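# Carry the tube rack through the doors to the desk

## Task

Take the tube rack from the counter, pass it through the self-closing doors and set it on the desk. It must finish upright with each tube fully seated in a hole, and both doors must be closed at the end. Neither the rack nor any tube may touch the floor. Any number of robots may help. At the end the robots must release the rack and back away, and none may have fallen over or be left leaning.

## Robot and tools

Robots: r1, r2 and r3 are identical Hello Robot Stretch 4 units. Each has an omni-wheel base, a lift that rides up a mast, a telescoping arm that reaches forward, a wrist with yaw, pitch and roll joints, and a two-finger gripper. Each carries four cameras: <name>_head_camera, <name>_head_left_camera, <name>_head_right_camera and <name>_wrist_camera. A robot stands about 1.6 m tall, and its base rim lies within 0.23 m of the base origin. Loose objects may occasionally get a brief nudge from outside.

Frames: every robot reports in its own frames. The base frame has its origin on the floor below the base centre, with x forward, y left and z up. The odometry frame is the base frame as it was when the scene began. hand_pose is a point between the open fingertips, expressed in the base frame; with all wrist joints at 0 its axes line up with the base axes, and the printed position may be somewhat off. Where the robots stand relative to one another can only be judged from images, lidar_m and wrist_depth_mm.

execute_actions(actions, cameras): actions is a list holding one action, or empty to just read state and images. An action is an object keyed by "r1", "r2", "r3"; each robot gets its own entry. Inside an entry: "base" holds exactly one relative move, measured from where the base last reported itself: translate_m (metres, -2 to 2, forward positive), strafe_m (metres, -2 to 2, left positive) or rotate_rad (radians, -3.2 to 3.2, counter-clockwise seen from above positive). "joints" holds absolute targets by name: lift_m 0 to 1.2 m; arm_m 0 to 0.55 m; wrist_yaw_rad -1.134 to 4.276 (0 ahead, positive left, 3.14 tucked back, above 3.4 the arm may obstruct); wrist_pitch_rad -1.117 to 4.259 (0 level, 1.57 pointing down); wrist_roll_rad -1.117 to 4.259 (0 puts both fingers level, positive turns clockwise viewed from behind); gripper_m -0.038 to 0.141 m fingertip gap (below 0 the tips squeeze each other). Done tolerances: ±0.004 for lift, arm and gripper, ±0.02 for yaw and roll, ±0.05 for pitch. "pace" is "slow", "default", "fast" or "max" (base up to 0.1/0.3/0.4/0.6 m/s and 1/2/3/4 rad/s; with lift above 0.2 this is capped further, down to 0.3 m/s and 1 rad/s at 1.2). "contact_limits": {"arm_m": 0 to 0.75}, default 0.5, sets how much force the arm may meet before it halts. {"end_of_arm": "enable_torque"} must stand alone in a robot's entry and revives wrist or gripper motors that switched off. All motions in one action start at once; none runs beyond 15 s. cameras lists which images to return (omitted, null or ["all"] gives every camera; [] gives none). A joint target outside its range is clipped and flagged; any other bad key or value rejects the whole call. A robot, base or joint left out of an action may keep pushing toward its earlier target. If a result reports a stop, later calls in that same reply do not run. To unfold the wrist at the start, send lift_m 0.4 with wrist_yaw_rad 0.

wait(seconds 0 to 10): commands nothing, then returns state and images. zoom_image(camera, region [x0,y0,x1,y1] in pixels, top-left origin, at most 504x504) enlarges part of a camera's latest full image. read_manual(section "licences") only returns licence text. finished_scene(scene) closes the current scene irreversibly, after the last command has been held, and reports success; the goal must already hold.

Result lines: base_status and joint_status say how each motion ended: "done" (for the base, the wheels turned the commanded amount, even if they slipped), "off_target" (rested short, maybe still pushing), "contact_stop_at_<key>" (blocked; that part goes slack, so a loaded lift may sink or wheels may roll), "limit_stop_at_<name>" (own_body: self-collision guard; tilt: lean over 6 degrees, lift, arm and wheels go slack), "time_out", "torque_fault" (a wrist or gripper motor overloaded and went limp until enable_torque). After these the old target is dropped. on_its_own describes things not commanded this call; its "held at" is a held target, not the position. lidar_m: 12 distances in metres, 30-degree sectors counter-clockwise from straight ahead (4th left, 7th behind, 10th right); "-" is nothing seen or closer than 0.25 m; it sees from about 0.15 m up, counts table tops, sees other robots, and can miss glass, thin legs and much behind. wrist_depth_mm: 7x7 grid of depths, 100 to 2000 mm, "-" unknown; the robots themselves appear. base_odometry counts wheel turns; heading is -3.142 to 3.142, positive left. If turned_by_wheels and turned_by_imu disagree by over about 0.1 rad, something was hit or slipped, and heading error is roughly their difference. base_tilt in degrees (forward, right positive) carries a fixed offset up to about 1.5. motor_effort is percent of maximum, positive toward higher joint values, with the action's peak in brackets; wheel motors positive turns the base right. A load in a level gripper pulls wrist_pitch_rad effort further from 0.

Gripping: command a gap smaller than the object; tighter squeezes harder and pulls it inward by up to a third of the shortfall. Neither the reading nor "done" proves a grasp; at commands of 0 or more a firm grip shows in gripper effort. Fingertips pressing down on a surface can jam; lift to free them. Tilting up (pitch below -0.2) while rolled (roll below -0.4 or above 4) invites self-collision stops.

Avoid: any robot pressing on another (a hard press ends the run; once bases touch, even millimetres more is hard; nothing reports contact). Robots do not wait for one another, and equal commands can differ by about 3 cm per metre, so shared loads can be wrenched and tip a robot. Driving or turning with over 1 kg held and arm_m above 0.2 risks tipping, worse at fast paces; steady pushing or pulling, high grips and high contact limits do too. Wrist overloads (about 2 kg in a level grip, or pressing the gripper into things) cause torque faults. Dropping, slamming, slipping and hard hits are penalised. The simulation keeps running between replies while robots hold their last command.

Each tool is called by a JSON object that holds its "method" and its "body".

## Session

{"method": "execute_actions", "body": {"actions": [], "cameras": ["r1_head_camera", "r1_head_left_camera", "r1_wrist_camera", "r2_head_camera", "r2_head_left_camera", "r2_wrist_camera", "r3_head_camera", "r3_head_left_camera", "r3_wrist_camera"]}}

Scene clock: 0.00 s.
r1.base_odometry: x=+0.000 y=+0.000 heading=+0.000 (m, m, rad; r1's odometry frame)
r1.turned_by_wheels: +0.000 (rad since the last result)
r1.turned_by_imu: +0.000 (rad since the last result)
r1.base_tilt: forward=+0.3 right=-0.3 (deg)
r1.lidar_m: 1.27 2.75 2.01 1.77 1.82 1.37 1.24 1.27 1.46 1.33 1.35 1.71
r1.base_status: not commanded
r1.joint_positions: lift_m=+0.197 arm_m=-0.002 wrist_yaw_rad=+3.188 wrist_pitch_rad=+0.000 wrist_roll_rad=-0.002 gripper_m=+0.057
r1.joint_status: not commanded
r1.motor_effort: lift_m=+18 arm_m=+0 wrist_yaw_rad=+2 wrist_pitch_rad=-6 wrist_roll_rad=-1 gripper_m=-3 wheel_0=+0 wheel_1=+1 wheel_2=-1 (%)
r1.hand_pose: x=-0.1238 y=+0.0740 z=+0.3753 quat_wxyz=(-0.023, +0.000, -0.001, +1.000) (m; r1's base frame)
r1.wrist_depth_mm: - - 132 1397 1397 1397 1397 / - - 132 1366 1397 1430 1430 / - 113 134 1397 1397 1430 1464 / 139 137 273 1397 1430 1464 1464 / 213 1366 1366 1397 1430 1499 1499 / 213 1160 991 1118 200 1229 1229 / 212 798 878 - 904 842 891
r2.base_odometry: x=+0.000 y=+0.000 heading=+0.000 (m, m, rad; r2's odometry frame)
r2.turned_by_wheels: +0.000 (rad since the last result)
r2.turned_by_imu: +0.000 (rad since the last result)
r2.base_tilt: forward=+0.0 right=-0.3 (deg)
r2.lidar_m: 1.56 1.17 1.04 1.04 1.23 2.35 2.54 2.36 2.06 2.09 1.78 1.55
r2.base_status: not commanded
r2.joint_positions: lift_m=+0.261 arm_m=+0.003 wrist_yaw_rad=+3.179 wrist_pitch_rad=-0.002 wrist_roll_rad=-0.003 gripper_m=+0.057
r2.joint_status: not commanded
r2.motor_effort: lift_m=+19 arm_m=+0 wrist_yaw_rad=-2 wrist_pitch_rad=-4 wrist_roll_rad=-1 gripper_m=-2 wheel_0=+0 wheel_1=+0 wheel_2=+0 (%)
r2.hand_pose: x=-0.1181 y=+0.0765 z=+0.4401 quat_wxyz=(-0.019, +0.001, -0.001, +1.000) (m; r2's base frame)
r2.wrist_depth_mm: - - 138 - - - - / - - 137 - - - - / - 107 137 - - - - / - 139 151 - - - - / 197 - - - - - - / 202 1499 198 1499 198 1499 1499 / 206 960 1025 - 1098 931 1025
r3.base_odometry: x=+0.000 y=+0.000 heading=+0.000 (m, m, rad; r3's odometry frame)
r3.turned_by_wheels: +0.000 (rad since the last result)
r3.turned_by_imu: +0.000 (rad since the last result)
r3.base_tilt: forward=-0.7 right=+0.0 (deg)
r3.lidar_m: 1.25 2.16 1.40 1.25 1.31 1.61 1.18 1.25 1.58 1.83 1.94 2.39
r3.base_status: not commanded
r3.joint_positions: lift_m=+0.137 arm_m=-0.002 wrist_yaw_rad=+3.101 wrist_pitch_rad=+0.015 wrist_roll_rad=+0.002 gripper_m=+0.057
r3.joint_status: not commanded
r3.motor_effort: lift_m=+20 arm_m=+0 wrist_yaw_rad=+2 wrist_pitch_rad=-6 wrist_roll_rad=-1 gripper_m=-4 wheel_0=+0 wheel_1=+0 wheel_2=+0 (%)
r3.hand_pose: x=-0.1157 y=+0.0990 z=+0.3106 quat_wxyz=(+0.020, -0.008, +0.001, +1.000) (m; r3's base frame)
r3.wrist_depth_mm: - 141 1397 - - 1983 1430 / - 121 175 - - 1983 1397 / - 123 170 - - 1921 1430 / 116 142 243 - - 1921 1430 / 1708 - - - - 1863 1397 / 1078 1182 198 1205 194 1182 1182 / 768 788 798 112 798 759 831
pictures: r1_head_camera, r1_head_left_camera, r1_wrist_camera, r2_head_camera, r2_head_left_camera, r2_wrist_camera, r3_head_camera, r3_head_left_camera, r3_wrist_camera
Images, in order (width x height): r1_head_camera 420x560, r1_head_left_camera 420x672, r1_wrist_camera 616x392, r2_head_camera 420x560, r2_head_left_camera 420x672, r2_wrist_camera 616x392, r3_head_camera 420x560, r3_head_left_camera 420x672, r3_wrist_camera 616x392.

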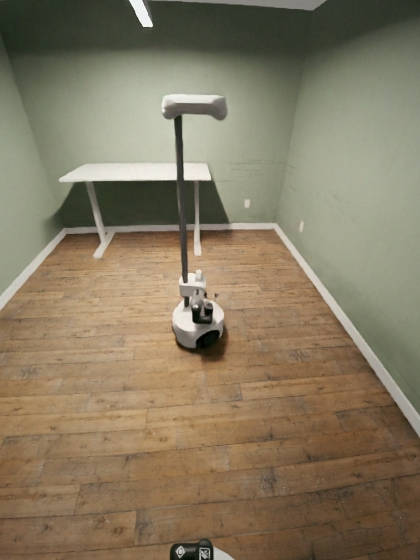

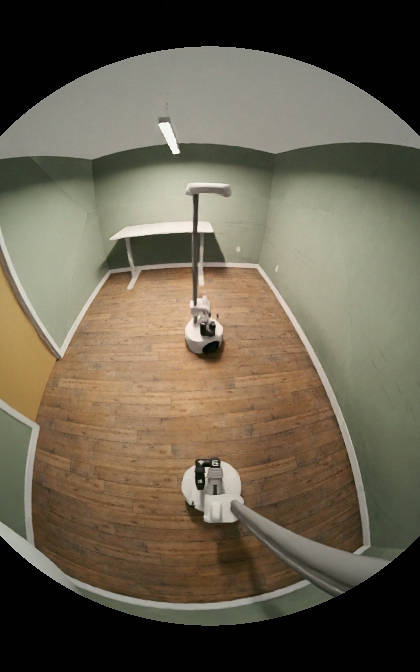

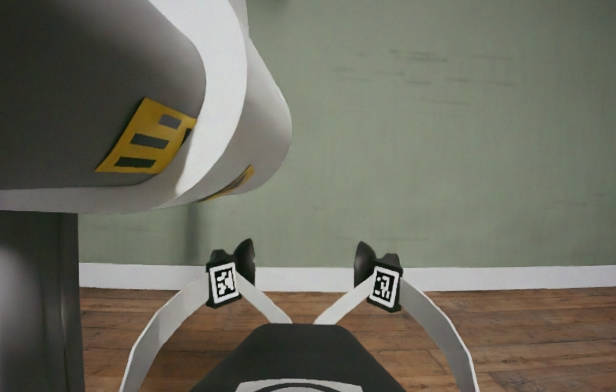

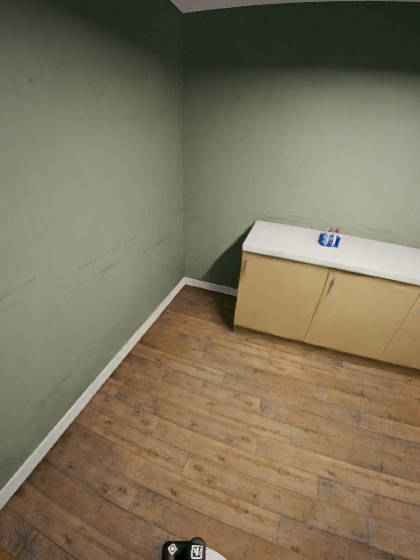

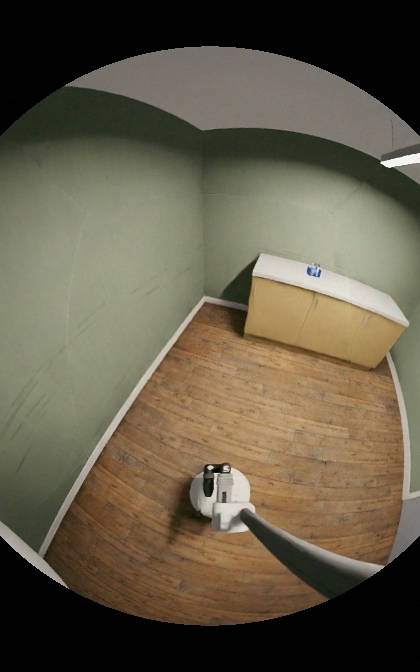

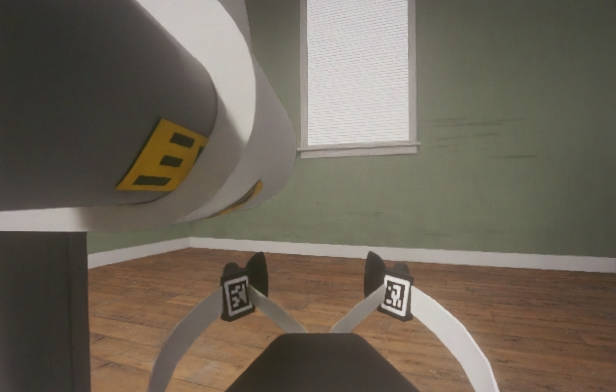

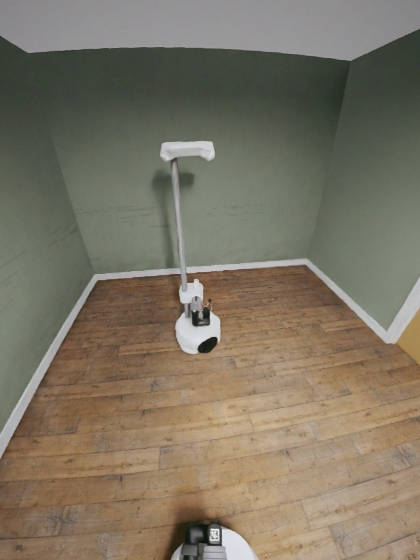

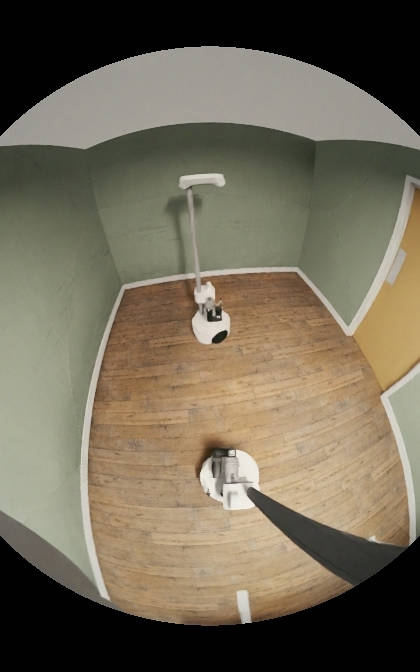

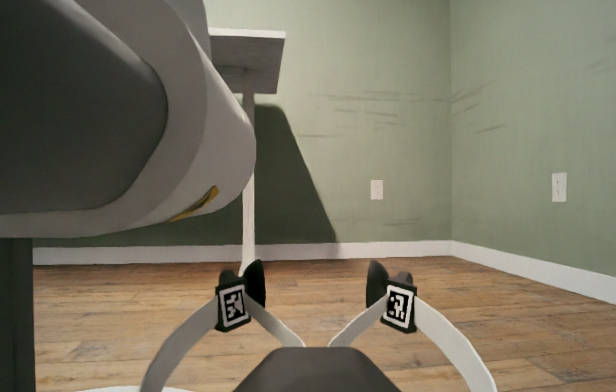

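{"method": "zoom_image", "body": {"camera": "r2_head_camera", "region": [290, 210, 370, 270]}}

Region (290, 210, 370, 270) of r2_head_camera's 420x560 image, scaled by 6.300, with more detail than that image has; it fills the top 378 rows of this view, and the rest is white.

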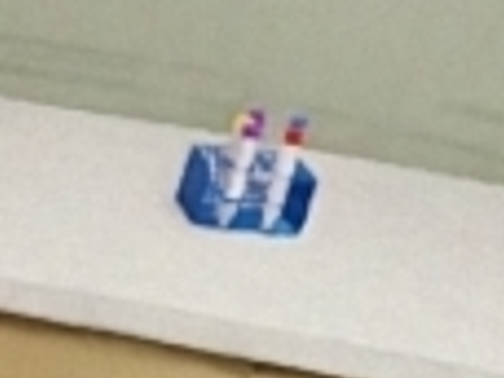

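{"method": "execute_actions", "body": {"actions": [{"r2": {"base": {"rotate_rad": -0.17}, "joints": {"lift_m": 0.88, "wrist_yaw_rad": 0, "gripper_m": 0.141, "wrist_pitch_rad": 0.12}, "pace": "fast"}, "r3": {"base": {"translate_m": 0.78}, "pace": "max"}, "r1": {"base": {"rotate_rad": -1.48}, "pace": "fast"}}], "cameras": ["r1_wrist_camera", "r2_head_camera", "r2_wrist_camera"]}}

Scene clock: 22.17 s.
r1.base_odometry: x=+0.000 y=+0.000 heading=-1.480 (m, m, rad; r1's odometry frame)
r1.turned_by_wheels: -1.480 (rad since the last result)
r1.turned_by_imu: -1.490 (rad since the last result)
r1.base_tilt: forward=+0.3 right=-0.3 (deg)
r1.lidar_m: 1.34 1.39 1.88 0.49 0.52 1.97 1.77 1.81 1.30 1.24 1.29 1.42
r1.base_status: done
r1.joint_positions: lift_m=+0.197 arm_m=-0.002 wrist_yaw_rad=+3.188 wrist_pitch_rad=+0.000 wrist_roll_rad=-0.002 gripper_m=+0.057
r1.joint_status: not commanded
r1.motor_effort: lift_m=+18(18) arm_m=+0(0) wrist_yaw_rad=+2(1) wrist_pitch_rad=-6(5) wrist_roll_rad=-3(1) gripper_m=-3(1) wheel_0=+1(9) wheel_1=+0(11) wheel_2=+0(7) (%)
r1.hand_pose: x=-0.1238 y=+0.0740 z=+0.3753 quat_wxyz=(-0.023, +0.000, -0.001, +1.000) (m; r1's base frame)
r1.wrist_depth_mm: - - 131 1921 1983 1921 1863 / - - 132 1921 1983 1983 1863 / - 113 134 1863 1983 1983 1921 / 138 136 274 1921 - 1983 1863 / 213 1983 1921 1921 1921 1983 1921 / 213 1138 1008 1138 200 1255 1205 / 213 798 878 - 904 842 891
r2.base_odometry: x=+0.000 y=+0.000 heading=-0.170 (m, m, rad; r2's odometry frame)
r2.turned_by_wheels: -0.170 (rad since the last result)
r2.turned_by_imu: -0.167 (rad since the last result)
r2.base_tilt: forward=+0.0 right=-0.2 (deg)
r2.lidar_m: 1.55 1.31 1.05 1.03 1.14 1.76 2.52 2.63 2.10 2.07 1.98 1.56
r2.base_status: done
r2.joint_positions: lift_m=+0.880 arm_m=+0.003 wrist_yaw_rad=+0.000 wrist_pitch_rad=+0.122 wrist_roll_rad=-0.003 gripper_m=+0.141
r2.joint_status: all done
r2.motor_effort: lift_m=+21(30) arm_m=-1(0) wrist_yaw_rad=-2(7) wrist_pitch_rad=-4(7) wrist_roll_rad=-1(1) gripper_m=+4(0) wheel_0=+2(7) wheel_1=+1(7) wheel_2=+1(7) (%)
r2.hand_pose: x=+0.4599 y=-0.0873 z=+1.0229 quat_wxyz=(+0.998, -0.001, +0.061, +0.000) (m; r2's base frame)
r2.wrist_depth_mm: 1255 1661 1863 1863 1808 1756 1708 / 1229 1618 - 1863 1808 1756 1661 / 1229 1661 - 1983 1863 1808 1808 / 1229 1661 - 1397 1366 1308 1281 / 1255 1537 - 1397 1308 1281 1255 / 1255 1537 - 1430 1397 1281 1281 / 1281 1618 1808 - 1366 1336 1308
r3.base_odometry: x=+0.780 y=+0.000 heading=+0.000 (m, m, rad; r3's odometry frame)
r3.turned_by_wheels: +0.000 (rad since the last result)
r3.turned_by_imu: +0.002 (rad since the last result)
r3.base_tilt: forward=-0.7 right=+0.1 (deg)
r3.lidar_m: 0.47 0.51 1.49 1.37 1.42 1.77 2.30 2.03 1.90 1.81 1.76 2.15
r3.base_status: done
r3.joint_positions: lift_m=+0.137 arm_m=-0.002 wrist_yaw_rad=+3.101 wrist_pitch_rad=+0.015 wrist_roll_rad=+0.002 gripper_m=+0.057
r3.joint_status: not commanded
r3.motor_effort: lift_m=+20(20) arm_m=+0(0) wrist_yaw_rad=+1(1) wrist_pitch_rad=-5(6) wrist_roll_rad=-1(3) gripper_m=-5(3) wheel_0=-1(8) wheel_1=-2(4) wheel_2=+0(14) (%)
r3.hand_pose: x=-0.1157 y=+0.0990 z=+0.3106 quat_wxyz=(+0.020, -0.008, +0.001, +1.000) (m; r3's base frame)
r3.wrist_depth_mm: - 141 - - - - 1537 / - 121 176 - - - 1499 / - 123 169 - - - 1576 / 116 141 243 - - - 1537 / 1661 - - - - - 1618 / 1060 1182 199 1229 194 1182 1182 / 768 788 798 112 809 750 820
pictures: r1_wrist_camera, r2_head_camera, r2_wrist_camera
Images, in order (width x height): r1_wrist_camera 616x392, r2_head_camera 420x560, r2_wrist_camera 616x392.

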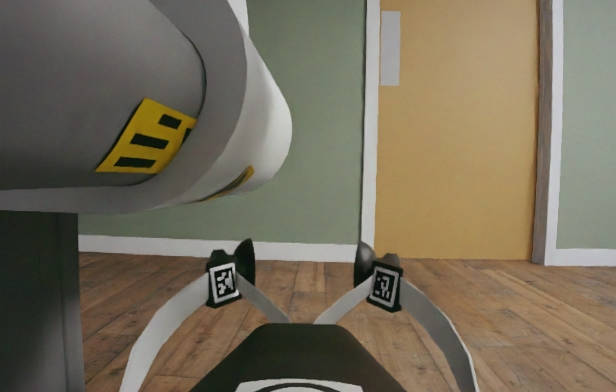

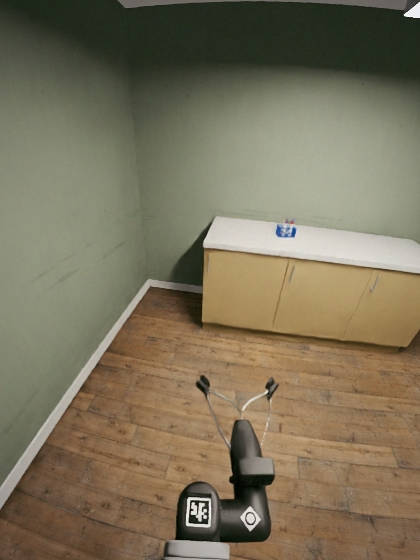

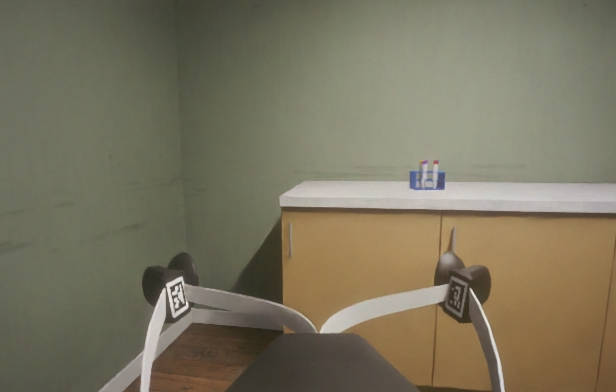

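{"method": "execute_actions", "body": {"actions": [{"r2": {"base": {"strafe_m": -0.46}, "pace": "fast"}, "r3": {"base": {"rotate_rad": 1.70}, "joints": {"wrist_yaw_rad": 3.14}, "pace": "fast"}, "r1": {"joints": {"lift_m": 0.4, "wrist_yaw_rad": 0}, "pace": "fast"}}], "cameras": ["r3_wrist_camera", "r3_head_camera", "r2_wrist_camera"]}}

Scene clock: 31.93 s.
r1.base_odometry: x=+0.000 y=+0.000 heading=-1.480 (m, m, rad; r1's odometry frame)
r1.turned_by_wheels: +0.000 (rad since the last result)
r1.turned_by_imu: -0.002 (rad since the last result)
r1.base_tilt: forward=+0.2 right=-0.3 (deg)
r1.lidar_m: 1.34 1.39 1.88 0.50 0.55 1.95 1.78 1.83 1.31 1.23 1.28 1.41
r1.base_status: not commanded
r1.joint_positions: lift_m=+0.400 arm_m=-0.002 wrist_yaw_rad=+0.001 wrist_pitch_rad=+0.000 wrist_roll_rad=-0.002 gripper_m=+0.057
r1.joint_status: all done
r1.motor_effort: lift_m=+20(23) arm_m=+0(0) wrist_yaw_rad=-1(6) wrist_pitch_rad=-5(6) wrist_roll_rad=-1(1) gripper_m=-2(2) wheel_0=+1(1) wheel_1=+0(0) wheel_2=+0(0) (%)
r1.hand_pose: x=+0.4570 y=-0.0872 z=+0.5781 quat_wxyz=(+1.000, -0.001, +0.000, +0.000) (m; r1's base frame)
r1.wrist_depth_mm: 1098 1098 1118 1118 1098 1098 1098 / 1138 1118 1098 1098 1118 1160 1118 / 1118 1118 1138 1138 1118 1160 1118 / 1118 1138 1118 1138 1138 1138 1182 / 1160 1160 1138 1138 1160 1160 1182 / 1138 1160 1160 1138 200 1160 1160 / 1138 1138 1160 - 1160 1160 1160
r2.base_odometry: x=-0.078 y=-0.453 heading=-0.170 (m, m, rad; r2's odometry frame)
r2.turned_by_wheels: +0.000 (rad since the last result)
r2.turned_by_imu: +0.000 (rad since the last result)
r2.base_tilt: forward=+0.0 right=-0.2 (deg)
r2.lidar_m: 1.49 1.63 1.49 1.48 1.66 2.55 2.59 2.05 1.64 1.60 1.79 1.51
r2.base_status: done
r2.joint_positions: lift_m=+0.880 arm_m=+0.003 wrist_yaw_rad=+0.000 wrist_pitch_rad=+0.122 wrist_roll_rad=-0.003 gripper_m=+0.141
r2.joint_status: not commanded
r2.motor_effort: lift_m=+20(21) arm_m=+0(0) wrist_yaw_rad=-2(2) wrist_pitch_rad=-5(4) wrist_roll_rad=-1(1) gripper_m=+3(4) wheel_0=-3(8) wheel_1=-1(10) wheel_2=+1(1) (%)
r2.hand_pose: x=+0.4598 y=-0.0874 z=+1.0229 quat_wxyz=(+0.998, -0.001, +0.061, +0.000) (m; r2's base frame)
r2.wrist_depth_mm: 1756 1983 1921 1808 1708 1661 1618 / 1708 - 1983 1863 1756 1661 1661 / 1756 - 1983 1921 1863 1708 1661 / 1756 - 1366 1366 1336 1336 1281 / 1708 - 1366 1336 1308 1205 1205 / 1808 - 1430 1366 1336 1255 1205 / 1756 1808 1464 - 1308 1308 1205
r3.base_odometry: x=+0.780 y=+0.000 heading=+1.700 (m, m, rad; r3's odometry frame)
r3.turned_by_wheels: +1.700 (rad since the last result)
r3.turned_by_imu: +1.710 (rad since the last result)
r3.base_tilt: forward=-0.7 right=+0.0 (deg)
r3.lidar_m: 1.38 1.43 1.96 1.95 2.07 1.83 1.78 1.81 2.04 0.48 0.55 1.42
r3.base_status: done
r3.joint_positions: lift_m=+0.137 arm_m=-0.002 wrist_yaw_rad=+3.140 wrist_pitch_rad=+0.015 wrist_roll_rad=+0.002 gripper_m=+0.057
r3.joint_status: all done
r3.motor_effort: lift_m=+20(20) arm_m=+0(0) wrist_yaw_rad=+4(8) wrist_pitch_rad=-6(6) wrist_roll_rad=-5(2) gripper_m=-4(2) wheel_0=+1(8) wheel_1=+2(7) wheel_2=+1(10) (%)
r3.hand_pose: x=-0.1193 y=+0.0880 z=+0.3106 quat_wxyz=(+0.001, -0.008, +0.001, +1.000) (m; r3's base frame)
r3.wrist_depth_mm: - 140 257 1983 1863 1808 1863 / - 114 140 1863 1921 1756 1863 / - 117 140 1921 1921 1756 1863 / 141 140 195 1863 1921 1808 1808 / 223 1808 1808 1863 1863 1808 1756 / 609 1205 198 1229 193 1205 1205 / 480 798 798 112 809 741 820
pictures: r2_wrist_camera, r3_head_camera, r3_wrist_camera
Images, in order (width x height): r2_wrist_camera 616x392, r3_head_camera 420x560, r3_wrist_camera 616x392.

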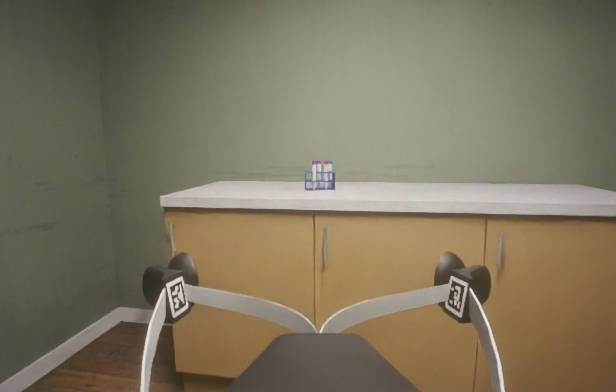

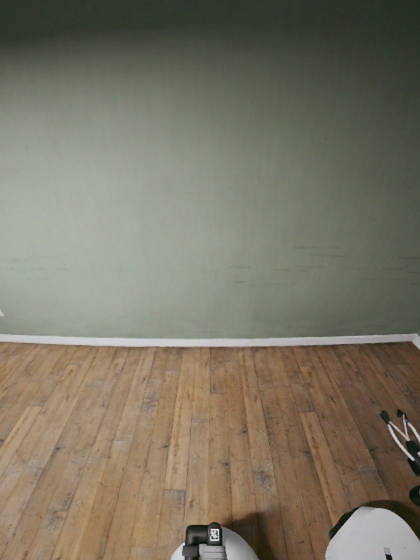

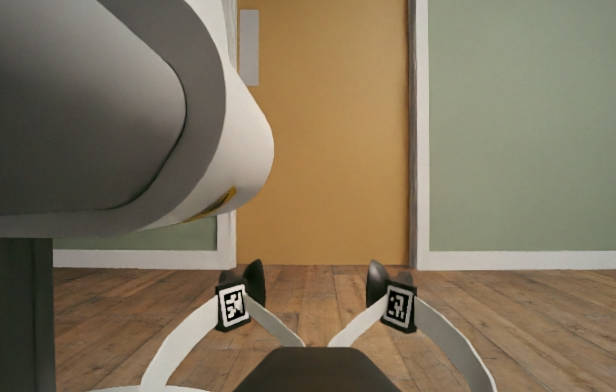

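{"method": "execute_actions", "body": {"actions": [{"r2": {"base": {"translate_m": 0.9}, "joints": {"lift_m": 0.85}, "pace": "fast"}, "r3": {"base": {"translate_m": -1.52}, "pace": "max"}, "r1": {"joints": {"wrist_pitch_rad": 1.57, "gripper_m": 0.0}}}], "cameras": ["r3_head_left_camera", "r2_head_camera", "r2_wrist_camera"]}}

Scene clock: 40.63 s.
r1.base_odometry: x=+0.000 y=+0.000 heading=-1.480 (m, m, rad; r1's odometry frame)
r1.turned_by_wheels: +0.000 (rad since the last result)
r1.turned_by_imu: -0.003 (rad since the last result)
r1.base_tilt: forward=+0.3 right=-0.3 (deg)
r1.lidar_m: 1.34 1.39 1.86 2.67 2.61 1.51 1.78 1.83 1.30 1.24 1.28 1.41
r1.base_status: not commanded
r1.joint_positions: lift_m=+0.400 arm_m=-0.002 wrist_yaw_rad=+0.000 wrist_pitch_rad=+1.569 wrist_roll_rad=-0.002 gripper_m=+0.000
r1.joint_status: all done
r1.motor_effort: lift_m=+20(20) arm_m=+0(0) wrist_yaw_rad=+0(1) wrist_pitch_rad=+4(4) wrist_roll_rad=+0(1) gripper_m=-5(8) wheel_0=+1(1) wheel_1=+1(1) wheel_2=+0(0) (%)
r1.hand_pose: x=+0.1688 y=-0.0874 z=+0.2895 quat_wxyz=(+0.708, -0.001, +0.707, +0.001) (m; r1's base frame)
r1.wrist_depth_mm: 504 500 508 504 500 504 504 / 504 504 508 508 508 504 504 / 512 517 512 512 512 508 508 / 517 512 349 517 512 512 517 / 517 304 303 304 512 517 517 / 306 306 183 190 306 521 525 / 306 307 307 - 317 530 535
r2.base_odometry: x=+0.810 y=-0.605 heading=-0.170 (m, m, rad; r2's odometry frame)
r2.turned_by_wheels: +0.000 (rad since the last result)
r2.turned_by_imu: +0.001 (rad since the last result)
r2.base_tilt: forward=+0.0 right=-0.3 (deg)
r2.lidar_m: 0.60 0.66 1.36 1.36 1.51 2.32 3.51 2.21 1.78 1.75 0.78 0.61
r2.base_status: done
r2.joint_positions: lift_m=+0.850 arm_m=+0.003 wrist_yaw_rad=+0.000 wrist_pitch_rad=+0.122 wrist_roll_rad=-0.003 gripper_m=+0.141
r2.joint_status: all done
r2.motor_effort: lift_m=+17(21) arm_m=-1(1) wrist_yaw_rad=-1(1) wrist_pitch_rad=-5(4) wrist_roll_rad=+0(0) gripper_m=+0(1) wheel_0=+1(7) wheel_1=+1(5) wheel_2=+2(10) (%)
r2.hand_pose: x=+0.4598 y=-0.0874 z=+0.9932 quat_wxyz=(+0.998, -0.001, +0.061, +0.000) (m; r2's base frame)
r2.wrist_depth_mm: 1098 1025 1008 960 931 878 854 / 1138 1060 1025 1008 946 917 891 / 1138 1118 1042 1025 976 931 904 / 1160 1078 1060 683 991 946 917 / 559 564 549 554 559 544 539 / 466 430 415 397 379 362 359 / 488 469 445 - 407 394 382
r3.base_odometry: x=+0.976 y=-1.507 heading=+1.700 (m, m, rad; r3's odometry frame)
r3.turned_by_wheels: +0.000 (rad since the last result)
r3.turned_by_imu: -0.003 (rad since the last result)
r3.base_tilt: forward=-0.7 right=+0.0 (deg)
r3.lidar_m: 2.90 3.06 2.10 0.81 0.44 0.29 0.29 0.29 0.39 0.89 2.04 1.50
r3.base_status: done
r3.joint_positions: lift_m=+0.137 arm_m=-0.002 wrist_yaw_rad=+3.140 wrist_pitch_rad=+0.015 wrist_roll_rad=+0.002 gripper_m=+0.057
r3.joint_status: not commanded
r3.motor_effort: lift_m=+20(20) arm_m=+0(0) wrist_yaw_rad=+2(2) wrist_pitch_rad=-5(5) wrist_roll_rad=-4(2) gripper_m=-4(4) wheel_0=+0(7) wheel_1=+0(9) wheel_2=+1(14) (%)
r3.hand_pose: x=-0.1193 y=+0.0879 z=+0.3106 quat_wxyz=(+0.001, -0.008, +0.001, +1.000) (m; r3's base frame)
r3.wrist_depth_mm: - 140 256 410 413 410 407 / - 114 140 413 413 410 407 / - 116 140 410 413 407 407 / 141 140 195 415 407 407 410 / 223 415 415 413 410 407 407 / 322 421 199 413 194 410 407 / 320 421 418 112 410 404 410
pictures: r2_head_camera, r2_wrist_camera, r3_head_left_camera
Images, in order (width x height): r2_head_camera 420x560, r2_wrist_camera 616x392, r3_head_left_camera 420x672.

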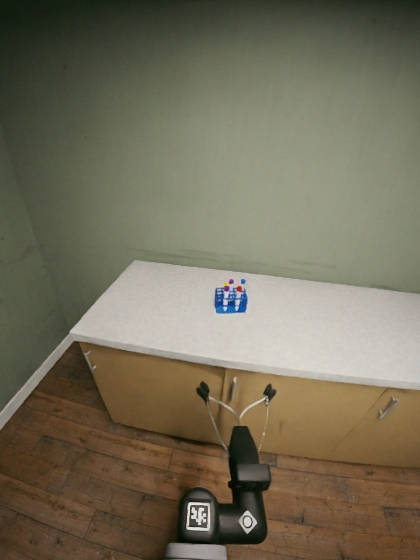

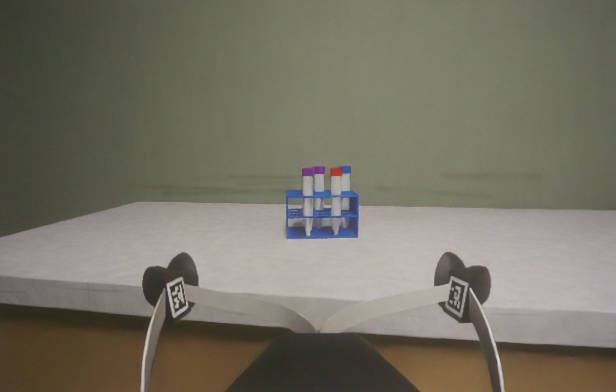

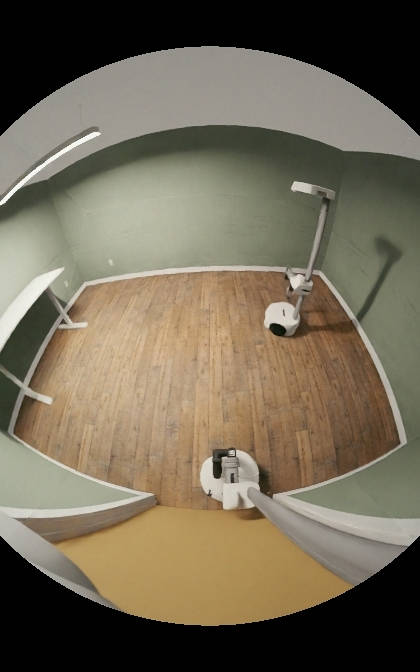

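{"method": "zoom_image", "body": {"camera": "r2_head_camera", "region": [190, 265, 280, 335]}}

{"method": "zoom_image", "body": {"camera": "r2_wrist_camera", "region": [270, 155, 380, 250]}}

Region (190, 265, 280, 335) of r2_head_camera's 420x560 image, scaled by 5.600, with more detail than that image has.

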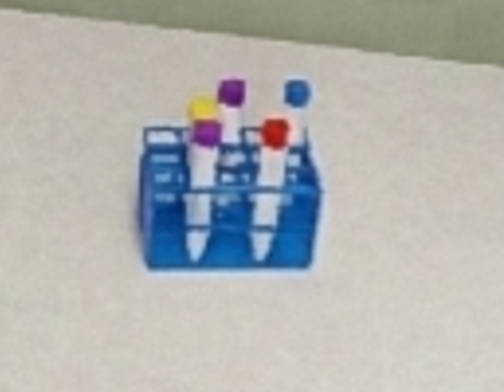

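Region (270, 155, 380, 250) of r2_wrist_camera's 616x392 image, scaled by 4.582; it fills the top 435 rows of this view, and the rest is white.

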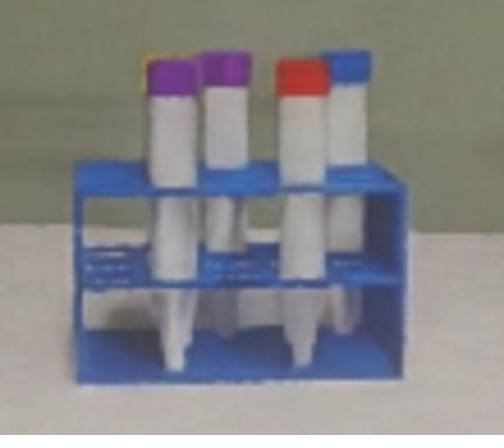

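{"method": "execute_actions", "body": {"actions": [{"r2": {"base": {"strafe_m": -0.035}, "joints": {"lift_m": 0.812, "wrist_yaw_rad": 0.08, "arm_m": 0.35}}, "r3": {"base": {"translate_m": -0.55}, "pace": "slow"}, "r1": {"base": {"strafe_m": 0.74}}}], "cameras": ["r3_head_left_camera", "r3_wrist_camera", "r2_wrist_camera"]}}

Scene clock: 59.23 s.
r1.base_odometry: x=+0.737 y=+0.067 heading=-1.480 (m, m, rad; r1's odometry frame)
r1.turned_by_wheels: +0.000 (rad since the last result)
r1.turned_by_imu: -0.003 (rad since the last result)
r1.base_tilt: forward=+0.3 right=-0.2 (deg)
r1.lidar_m: 1.32 1.38 1.85 1.94 2.04 1.88 1.83 1.83 2.08 1.96 1.93 1.37
r1.base_status: done
r1.joint_positions: lift_m=+0.400 arm_m=-0.002 wrist_yaw_rad=+0.000 wrist_pitch_rad=+1.570 wrist_roll_rad=-0.002 gripper_m=+0.000
r1.joint_status: not commanded
r1.motor_effort: lift_m=+19(20) arm_m=+1(0) wrist_yaw_rad=+0(0) wrist_pitch_rad=+0(1) wrist_roll_rad=+1(1) gripper_m=-6(4) wheel_0=-2(10) wheel_1=+1(13) wheel_2=+0(6) (%)
r1.hand_pose: x=+0.1687 y=-0.0874 z=+0.2896 quat_wxyz=(+0.707, -0.001, +0.707, +0.001) (m; r1's base frame)
r1.wrist_depth_mm: 504 504 500 504 508 500 500 / 504 508 508 508 508 504 508 / 517 512 512 512 508 508 508 / 517 517 349 512 512 517 517 / 521 306 303 301 517 521 517 / 307 306 184 189 307 525 521 / 309 307 307 - 315 530 525
r2.base_odometry: x=+0.804 y=-0.640 heading=-0.170 (m, m, rad; r2's odometry frame)
r2.turned_by_wheels: +0.000 (rad since the last result)
r2.turned_by_imu: +0.002 (rad since the last result)
r2.base_tilt: forward=+0.1 right=-0.2 (deg)
r2.lidar_m: 0.60 0.65 1.42 1.38 1.54 2.35 3.51 2.15 1.73 1.71 0.76 0.62
r2.base_status: done
r2.joint_positions: lift_m=+0.812 arm_m=+0.349 wrist_yaw_rad=+0.080 wrist_pitch_rad=+0.122 wrist_roll_rad=-0.003 gripper_m=+0.141
r2.joint_status: all done
r2.motor_effort: lift_m=+16(14) arm_m=+6(6) wrist_yaw_rad=-1(3) wrist_pitch_rad=-5(5) wrist_roll_rad=-1(1) gripper_m=-4(1) wheel_0=-1(9) wheel_1=+0(8) wheel_2=+0(2) (%)
r2.hand_pose: x=+0.8124 y=-0.0642 z=+0.9553 quat_wxyz=(+0.997, -0.004, +0.061, +0.040) (m; r2's base frame)
r2.wrist_depth_mm: 778 732 676 647 609 580 544 / 809 741 707 661 615 585 564 / 820 778 723 661 634 597 569 / 831 768 732 294 634 609 585 / 427 427 382 327 340 413 410 / 277 259 244 277 243 239 270 / 204 206 205 - 215 194 212
r3.base_odometry: x=+1.047 y=-2.052 heading=+1.700 (m, m, rad; r3's odometry frame)
r3.turned_by_wheels: +0.000 (rad since the last result)
r3.turned_by_imu: -0.171 (rad since the last result)
r3.base_tilt: forward=-0.6 right=+0.1 (deg)
r3.lidar_m: 1.89 3.45 0.55 0.25 0.25 - 0.25 0.32 1.08 0.97 0.42 0.52
r3.base_status: done
r3.joint_positions: lift_m=+0.137 arm_m=-0.002 wrist_yaw_rad=+3.140 wrist_pitch_rad=+0.015 wrist_roll_rad=+0.002 gripper_m=+0.057
r3.joint_status: not commanded
r3.motor_effort: lift_m=+20(20) arm_m=+0(0) wrist_yaw_rad=+2(2) wrist_pitch_rad=-6(5) wrist_roll_rad=-2(3) gripper_m=-3(2) wheel_0=-11(14) wheel_1=-2(18) wheel_2=+9(18) (%)
r3.hand_pose: x=-0.1193 y=+0.0879 z=+0.3106 quat_wxyz=(+0.001, -0.008, +0.001, +1.000) (m; r3's base frame)
r3.wrist_depth_mm: - 140 255 312 263 228 207 / - 114 140 310 263 229 207 / - 117 140 303 264 228 208 / 141 140 195 310 263 228 208 / 223 469 379 309 256 229 208 / 609 492 198 304 193 228 207 / 484 492 379 112 258 219 207
pictures: r2_wrist_camera, r3_head_left_camera, r3_wrist_camera
Images, in order (width x height): r2_wrist_camera 616x392, r3_head_left_camera 420x672, r3_wrist_camera 616x392.

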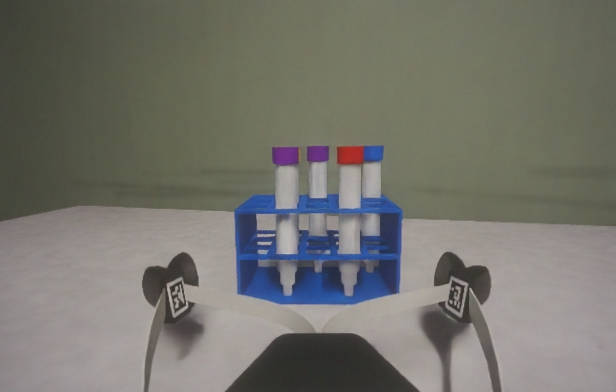

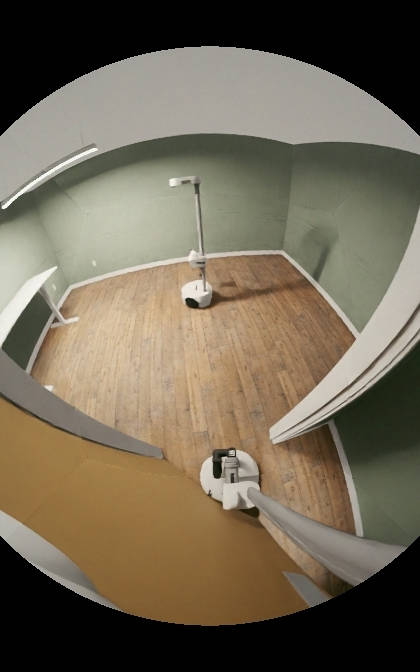

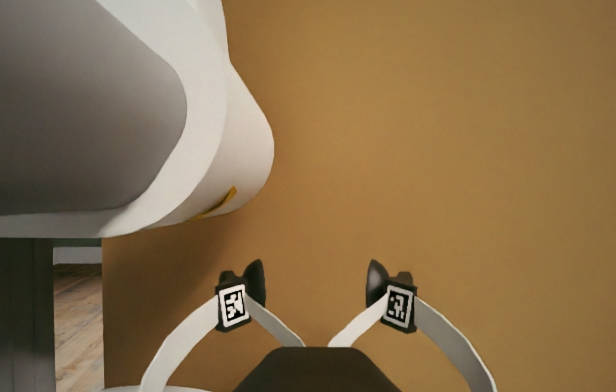

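{"method": "execute_actions", "body": {"actions": [{"r2": {"joints": {"arm_m": 0.432}, "pace": "slow", "contact_limits": {"arm_m": 0.2}}, "r3": {"base": {"translate_m": -0.9}, "pace": "default"}, "r1": {"base": {"translate_m": -1.2}, "pace": "fast"}}], "cameras": ["r3_head_left_camera", "r3_wrist_camera", "r2_wrist_camera", "r1_head_left_camera"]}}

Scene clock: 79.13 s.
r1.base_odometry: x=+0.628 y=+1.262 heading=-1.480 (m, m, rad; r1's odometry frame)
r1.turned_by_wheels: +0.000 (rad since the last result)
r1.turned_by_imu: +0.003 (rad since the last result)
r1.base_tilt: forward=+0.2 right=-0.2 (deg)
r1.lidar_m: 2.51 2.61 2.03 1.93 0.87 0.78 1.36 0.72 0.85 2.01 2.09 2.63
r1.base_status: done
r1.joint_positions: lift_m=+0.400 arm_m=-0.002 wrist_yaw_rad=+0.000 wrist_pitch_rad=+1.570 wrist_roll_rad=-0.002 gripper_m=+0.000
r1.joint_status: not commanded
r1.motor_effort: lift_m=+19(19) arm_m=+0(1) wrist_yaw_rad=+1(1) wrist_pitch_rad=+1(1) wrist_roll_rad=-1(1) gripper_m=-6(5) wheel_0=-1(11) wheel_1=-1(7) wheel_2=-3(15) (%)
r1.hand_pose: x=+0.1687 y=-0.0874 z=+0.2896 quat_wxyz=(+0.707, -0.001, +0.707, +0.001) (m; r1's base frame)
r1.wrist_depth_mm: 500 504 504 504 504 504 504 / 508 504 508 508 508 508 508 / 517 512 508 512 508 512 508 / 517 517 345 517 517 512 512 / 517 304 303 303 517 521 521 / 306 304 183 189 306 525 525 / 307 306 307 - 317 525 525
r2.base_odometry: x=+0.804 y=-0.640 heading=-0.170 (m, m, rad; r2's odometry frame)
r2.turned_by_wheels: +0.000 (rad since the last result)
r2.turned_by_imu: +0.002 (rad since the last result)
r2.base_tilt: forward=+0.0 right=-0.2 (deg)
r2.lidar_m: 0.58 0.63 1.41 1.40 1.53 2.38 3.51 2.15 1.74 1.71 0.77 0.61
r2.base_status: not commanded
r2.joint_positions: lift_m=+0.812 arm_m=+0.431 wrist_yaw_rad=+0.080 wrist_pitch_rad=+0.122 wrist_roll_rad=-0.003 gripper_m=+0.141
r2.joint_status: all done
r2.motor_effort: lift_m=+16(17) arm_m=+6(5) wrist_yaw_rad=-1(2) wrist_pitch_rad=-5(4) wrist_roll_rad=+0(0) gripper_m=+1(1) wheel_0=-1(1) wheel_1=+0(0) wheel_2=+0(0) (%)
r2.contact_limits: arm_m 0.2
r2.hand_pose: x=+0.8943 y=-0.0642 z=+0.9553 quat_wxyz=(+0.997, -0.004, +0.061, +0.040) (m; r2's base frame)
r2.wrist_depth_mm: 683 640 597 569 535 504 480 / 715 654 615 574 544 512 492 / 723 676 634 574 559 525 500 / 750 683 640 248 554 539 517 / 421 424 216 214 216 410 404 / 276 257 203 207 202 239 268 / 204 204 205 - 209 193 211
r3.base_odometry: x=+1.163 y=-2.945 heading=+1.701 (m, m, rad; r3's odometry frame)
r3.turned_by_wheels: +0.001 (rad since the last result)
r3.turned_by_imu: -0.008 (rad since the last result)
r3.base_tilt: forward=-0.8 right=+0.0 (deg)
r3.lidar_m: 1.62 0.25 0.28 0.90 0.94 1.15 1.21 1.24 1.29 1.14 1.16 1.18
r3.base_status: done
r3.joint_positions: lift_m=+0.137 arm_m=-0.002 wrist_yaw_rad=+3.140 wrist_pitch_rad=+0.015 wrist_roll_rad=+0.002 gripper_m=+0.057
r3.joint_status: not commanded
r3.motor_effort: lift_m=+20(20) arm_m=+0(0) wrist_yaw_rad=+3(0) wrist_pitch_rad=-5(5) wrist_roll_rad=-2(4) gripper_m=-3(2) wheel_0=+1(19) wheel_1=+17(17) wheel_2=-9(18) (%)
r3.hand_pose: x=-0.1193 y=+0.0879 z=+0.3106 quat_wxyz=(+0.001, -0.008, +0.001, +1.000) (m; r3's base frame)
r3.wrist_depth_mm: - 140 256 1336 1336 1366 1025 / - 114 140 1336 1336 1366 1025 / - 117 140 1336 1397 1366 1025 / 141 140 196 1336 1336 1397 991 / 223 1255 1336 1336 1336 1366 991 / 609 1182 198 1229 195 1205 991 / 484 798 809 112 809 750 820
pictures: r1_head_left_camera, r2_wrist_camera, r3_head_left_camera, r3_wrist_camera
Images, in order (width x height): r1_head_left_camera 420x672, r2_wrist_camera 616x392, r3_head_left_camera 420x672, r3_wrist_camera 616x392.

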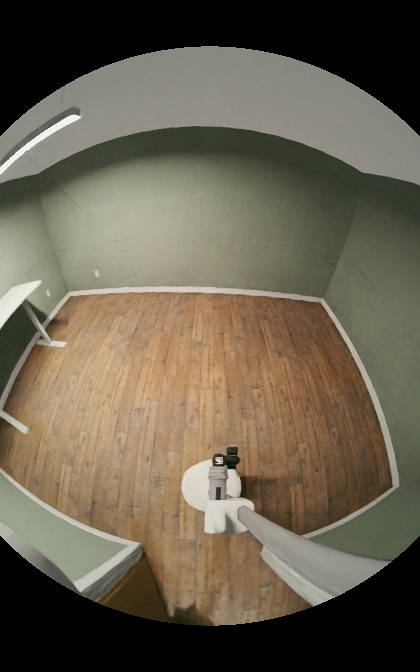

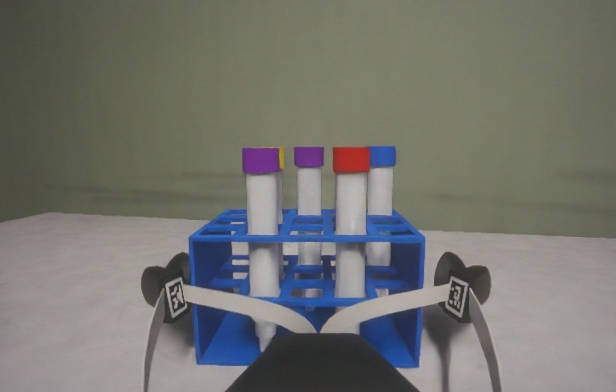

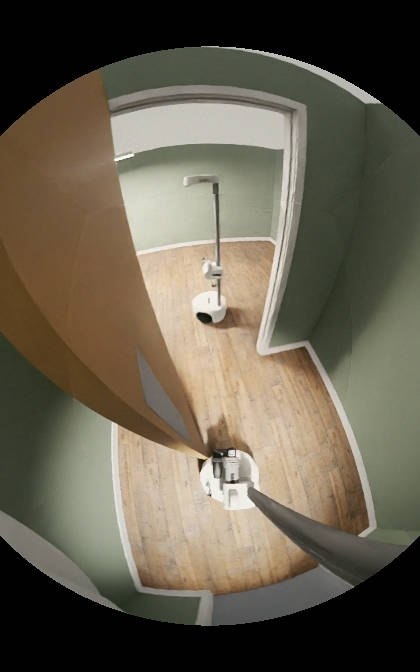

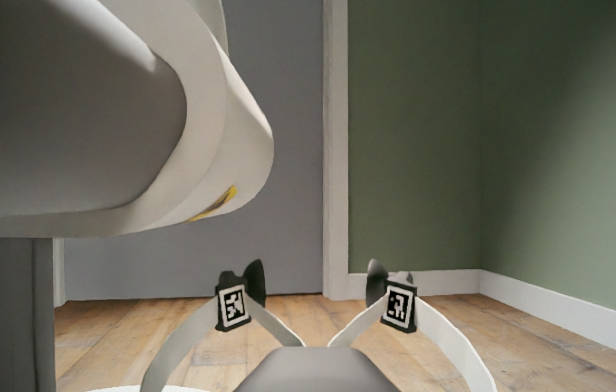

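{"method": "execute_actions", "body": {"actions": [{"r2": {"joints": {"gripper_m": 0.05}}, "r3": {"base": {"rotate_rad": 0.18}}, "r1": {"base": {"translate_m": -0.9}, "pace": "fast"}}], "cameras": ["r3_head_left_camera", "r3_wrist_camera", "r2_wrist_camera", "r2_head_right_camera"]}}

Scene clock: 88.73 s.
r1.base_odometry: x=+0.548 y=+2.159 heading=-1.481 (m, m, rad; r1's odometry frame)
r1.turned_by_wheels: +0.000 (rad since the last result)
r1.turned_by_imu: +0.002 (rad since the last result)
r1.base_tilt: forward=+0.3 right=-0.3 (deg)
r1.lidar_m: 3.40 2.82 0.46 0.40 0.40 0.49 0.70 1.43 1.02 0.64 0.43 2.85
r1.base_status: done
r1.joint_positions: lift_m=+0.400 arm_m=-0.002 wrist_yaw_rad=+0.000 wrist_pitch_rad=+1.570 wrist_roll_rad=-0.002 gripper_m=+0.000
r1.joint_status: not commanded
r1.motor_effort: lift_m=+19(19) arm_m=+0(0) wrist_yaw_rad=+1(0) wrist_pitch_rad=+0(0) wrist_roll_rad=-1(1) gripper_m=-8(4) wheel_0=-1(12) wheel_1=-1(9) wheel_2=-2(8) (%)
r1.hand_pose: x=+0.1687 y=-0.0874 z=+0.2896 quat_wxyz=(+0.707, -0.001, +0.707, +0.001) (m; r1's base frame)
r1.wrist_depth_mm: 504 504 500 504 504 500 500 / 508 508 508 508 508 504 504 / 508 504 512 512 508 512 508 / 517 517 349 512 517 508 459 / 521 304 303 303 521 517 521 / 307 304 183 189 306 521 525 / 307 306 307 - 315 530 525
r2.base_odometry: x=+0.804 y=-0.640 heading=-0.170 (m, m, rad; r2's odometry frame)
r2.turned_by_wheels: +0.000 (rad since the last result)
r2.turned_by_imu: +0.002 (rad since the last result)
r2.base_tilt: forward=+0.0 right=-0.2 (deg)
r2.lidar_m: 0.59 0.65 1.43 1.39 1.53 2.39 3.50 2.18 1.74 1.71 0.76 0.60
r2.base_status: not commanded
r2.joint_positions: lift_m=+0.812 arm_m=+0.431 wrist_yaw_rad=+0.080 wrist_pitch_rad=+0.123 wrist_roll_rad=-0.003 gripper_m=+0.050
r2.joint_status: all done
r2.motor_effort: lift_m=+16(16) arm_m=+6(6) wrist_yaw_rad=-2(1) wrist_pitch_rad=-8(8) wrist_roll_rad=-1(1) gripper_m=-19(25) wheel_0=-1(1) wheel_1=+1(1) wheel_2=+0(0) (%)
r2.hand_pose: x=+0.8943 y=-0.0642 z=+0.9550 quat_wxyz=(+0.997, -0.004, +0.061, +0.040) (m; r2's base frame)
r2.wrist_depth_mm: 691 640 603 569 530 504 484 / 699 661 621 580 544 517 492 / 723 668 640 585 544 525 504 / 732 676 640 225 226 539 508 / 415 418 201 194 185 407 404 / 272 177 183 195 182 172 267 / 202 203 186 - 184 201 200
r3.base_odometry: x=+1.163 y=-2.945 heading=+1.880 (m, m, rad; r3's odometry frame)
r3.turned_by_wheels: +0.179 (rad since the last result)
r3.turned_by_imu: +0.180 (rad since the last result)
r3.base_tilt: forward=-0.7 right=-0.1 (deg)
r3.lidar_m: 0.69 0.25 0.30 0.90 0.95 1.20 1.22 1.28 1.20 1.13 1.18 0.74
r3.base_status: done
r3.joint_positions: lift_m=+0.137 arm_m=-0.002 wrist_yaw_rad=+3.139 wrist_pitch_rad=+0.015 wrist_roll_rad=+0.002 gripper_m=+0.057
r3.joint_status: not commanded
r3.motor_effort: lift_m=+20(20) arm_m=+0(1) wrist_yaw_rad=+2(14) wrist_pitch_rad=-5(6) wrist_roll_rad=-2(1) gripper_m=-1(1) wheel_0=-7(17) wheel_1=+1(17) wheel_2=-2(10) (%)
r3.hand_pose: x=-0.1193 y=+0.0880 z=+0.3106 quat_wxyz=(+0.001, -0.008, +0.001, +1.000) (m; r3's base frame)
r3.wrist_depth_mm: - 140 256 1308 1229 1255 1229 / - 114 140 1336 1229 1255 1205 / - 116 140 1336 1281 1281 1229 / 141 140 195 1336 1255 1281 1205 / 223 1308 1366 1336 1281 1255 1229 / 609 1182 198 1205 193 1182 1098 / 484 798 809 112 809 750 820
pictures: r2_head_right_camera, r2_wrist_camera, r3_head_left_camera, r3_wrist_camera
Images, in order (width x height): r2_head_right_camera 420x672, r2_wrist_camera 616x392, r3_head_left_camera 420x672, r3_wrist_camera 616x392.

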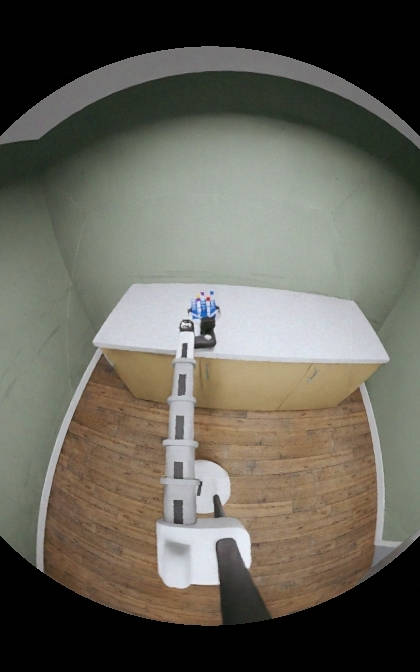

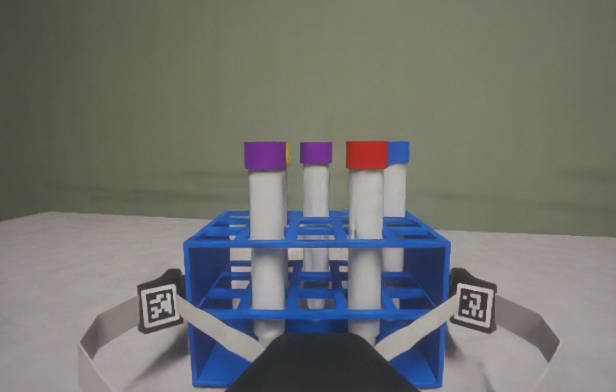

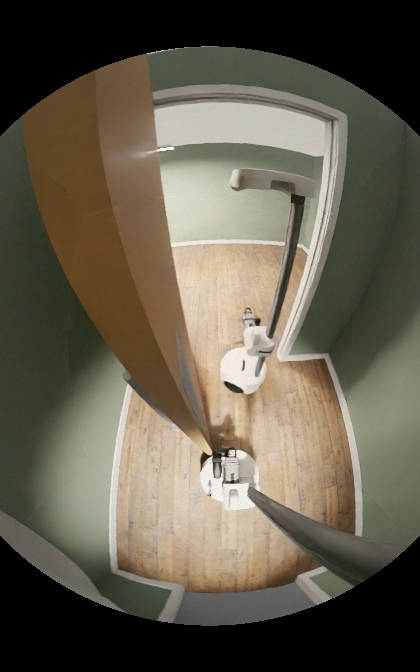

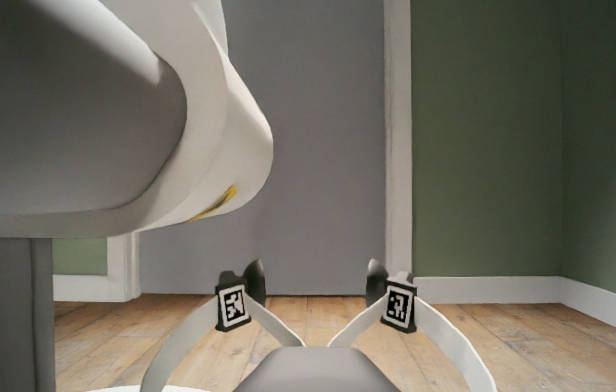

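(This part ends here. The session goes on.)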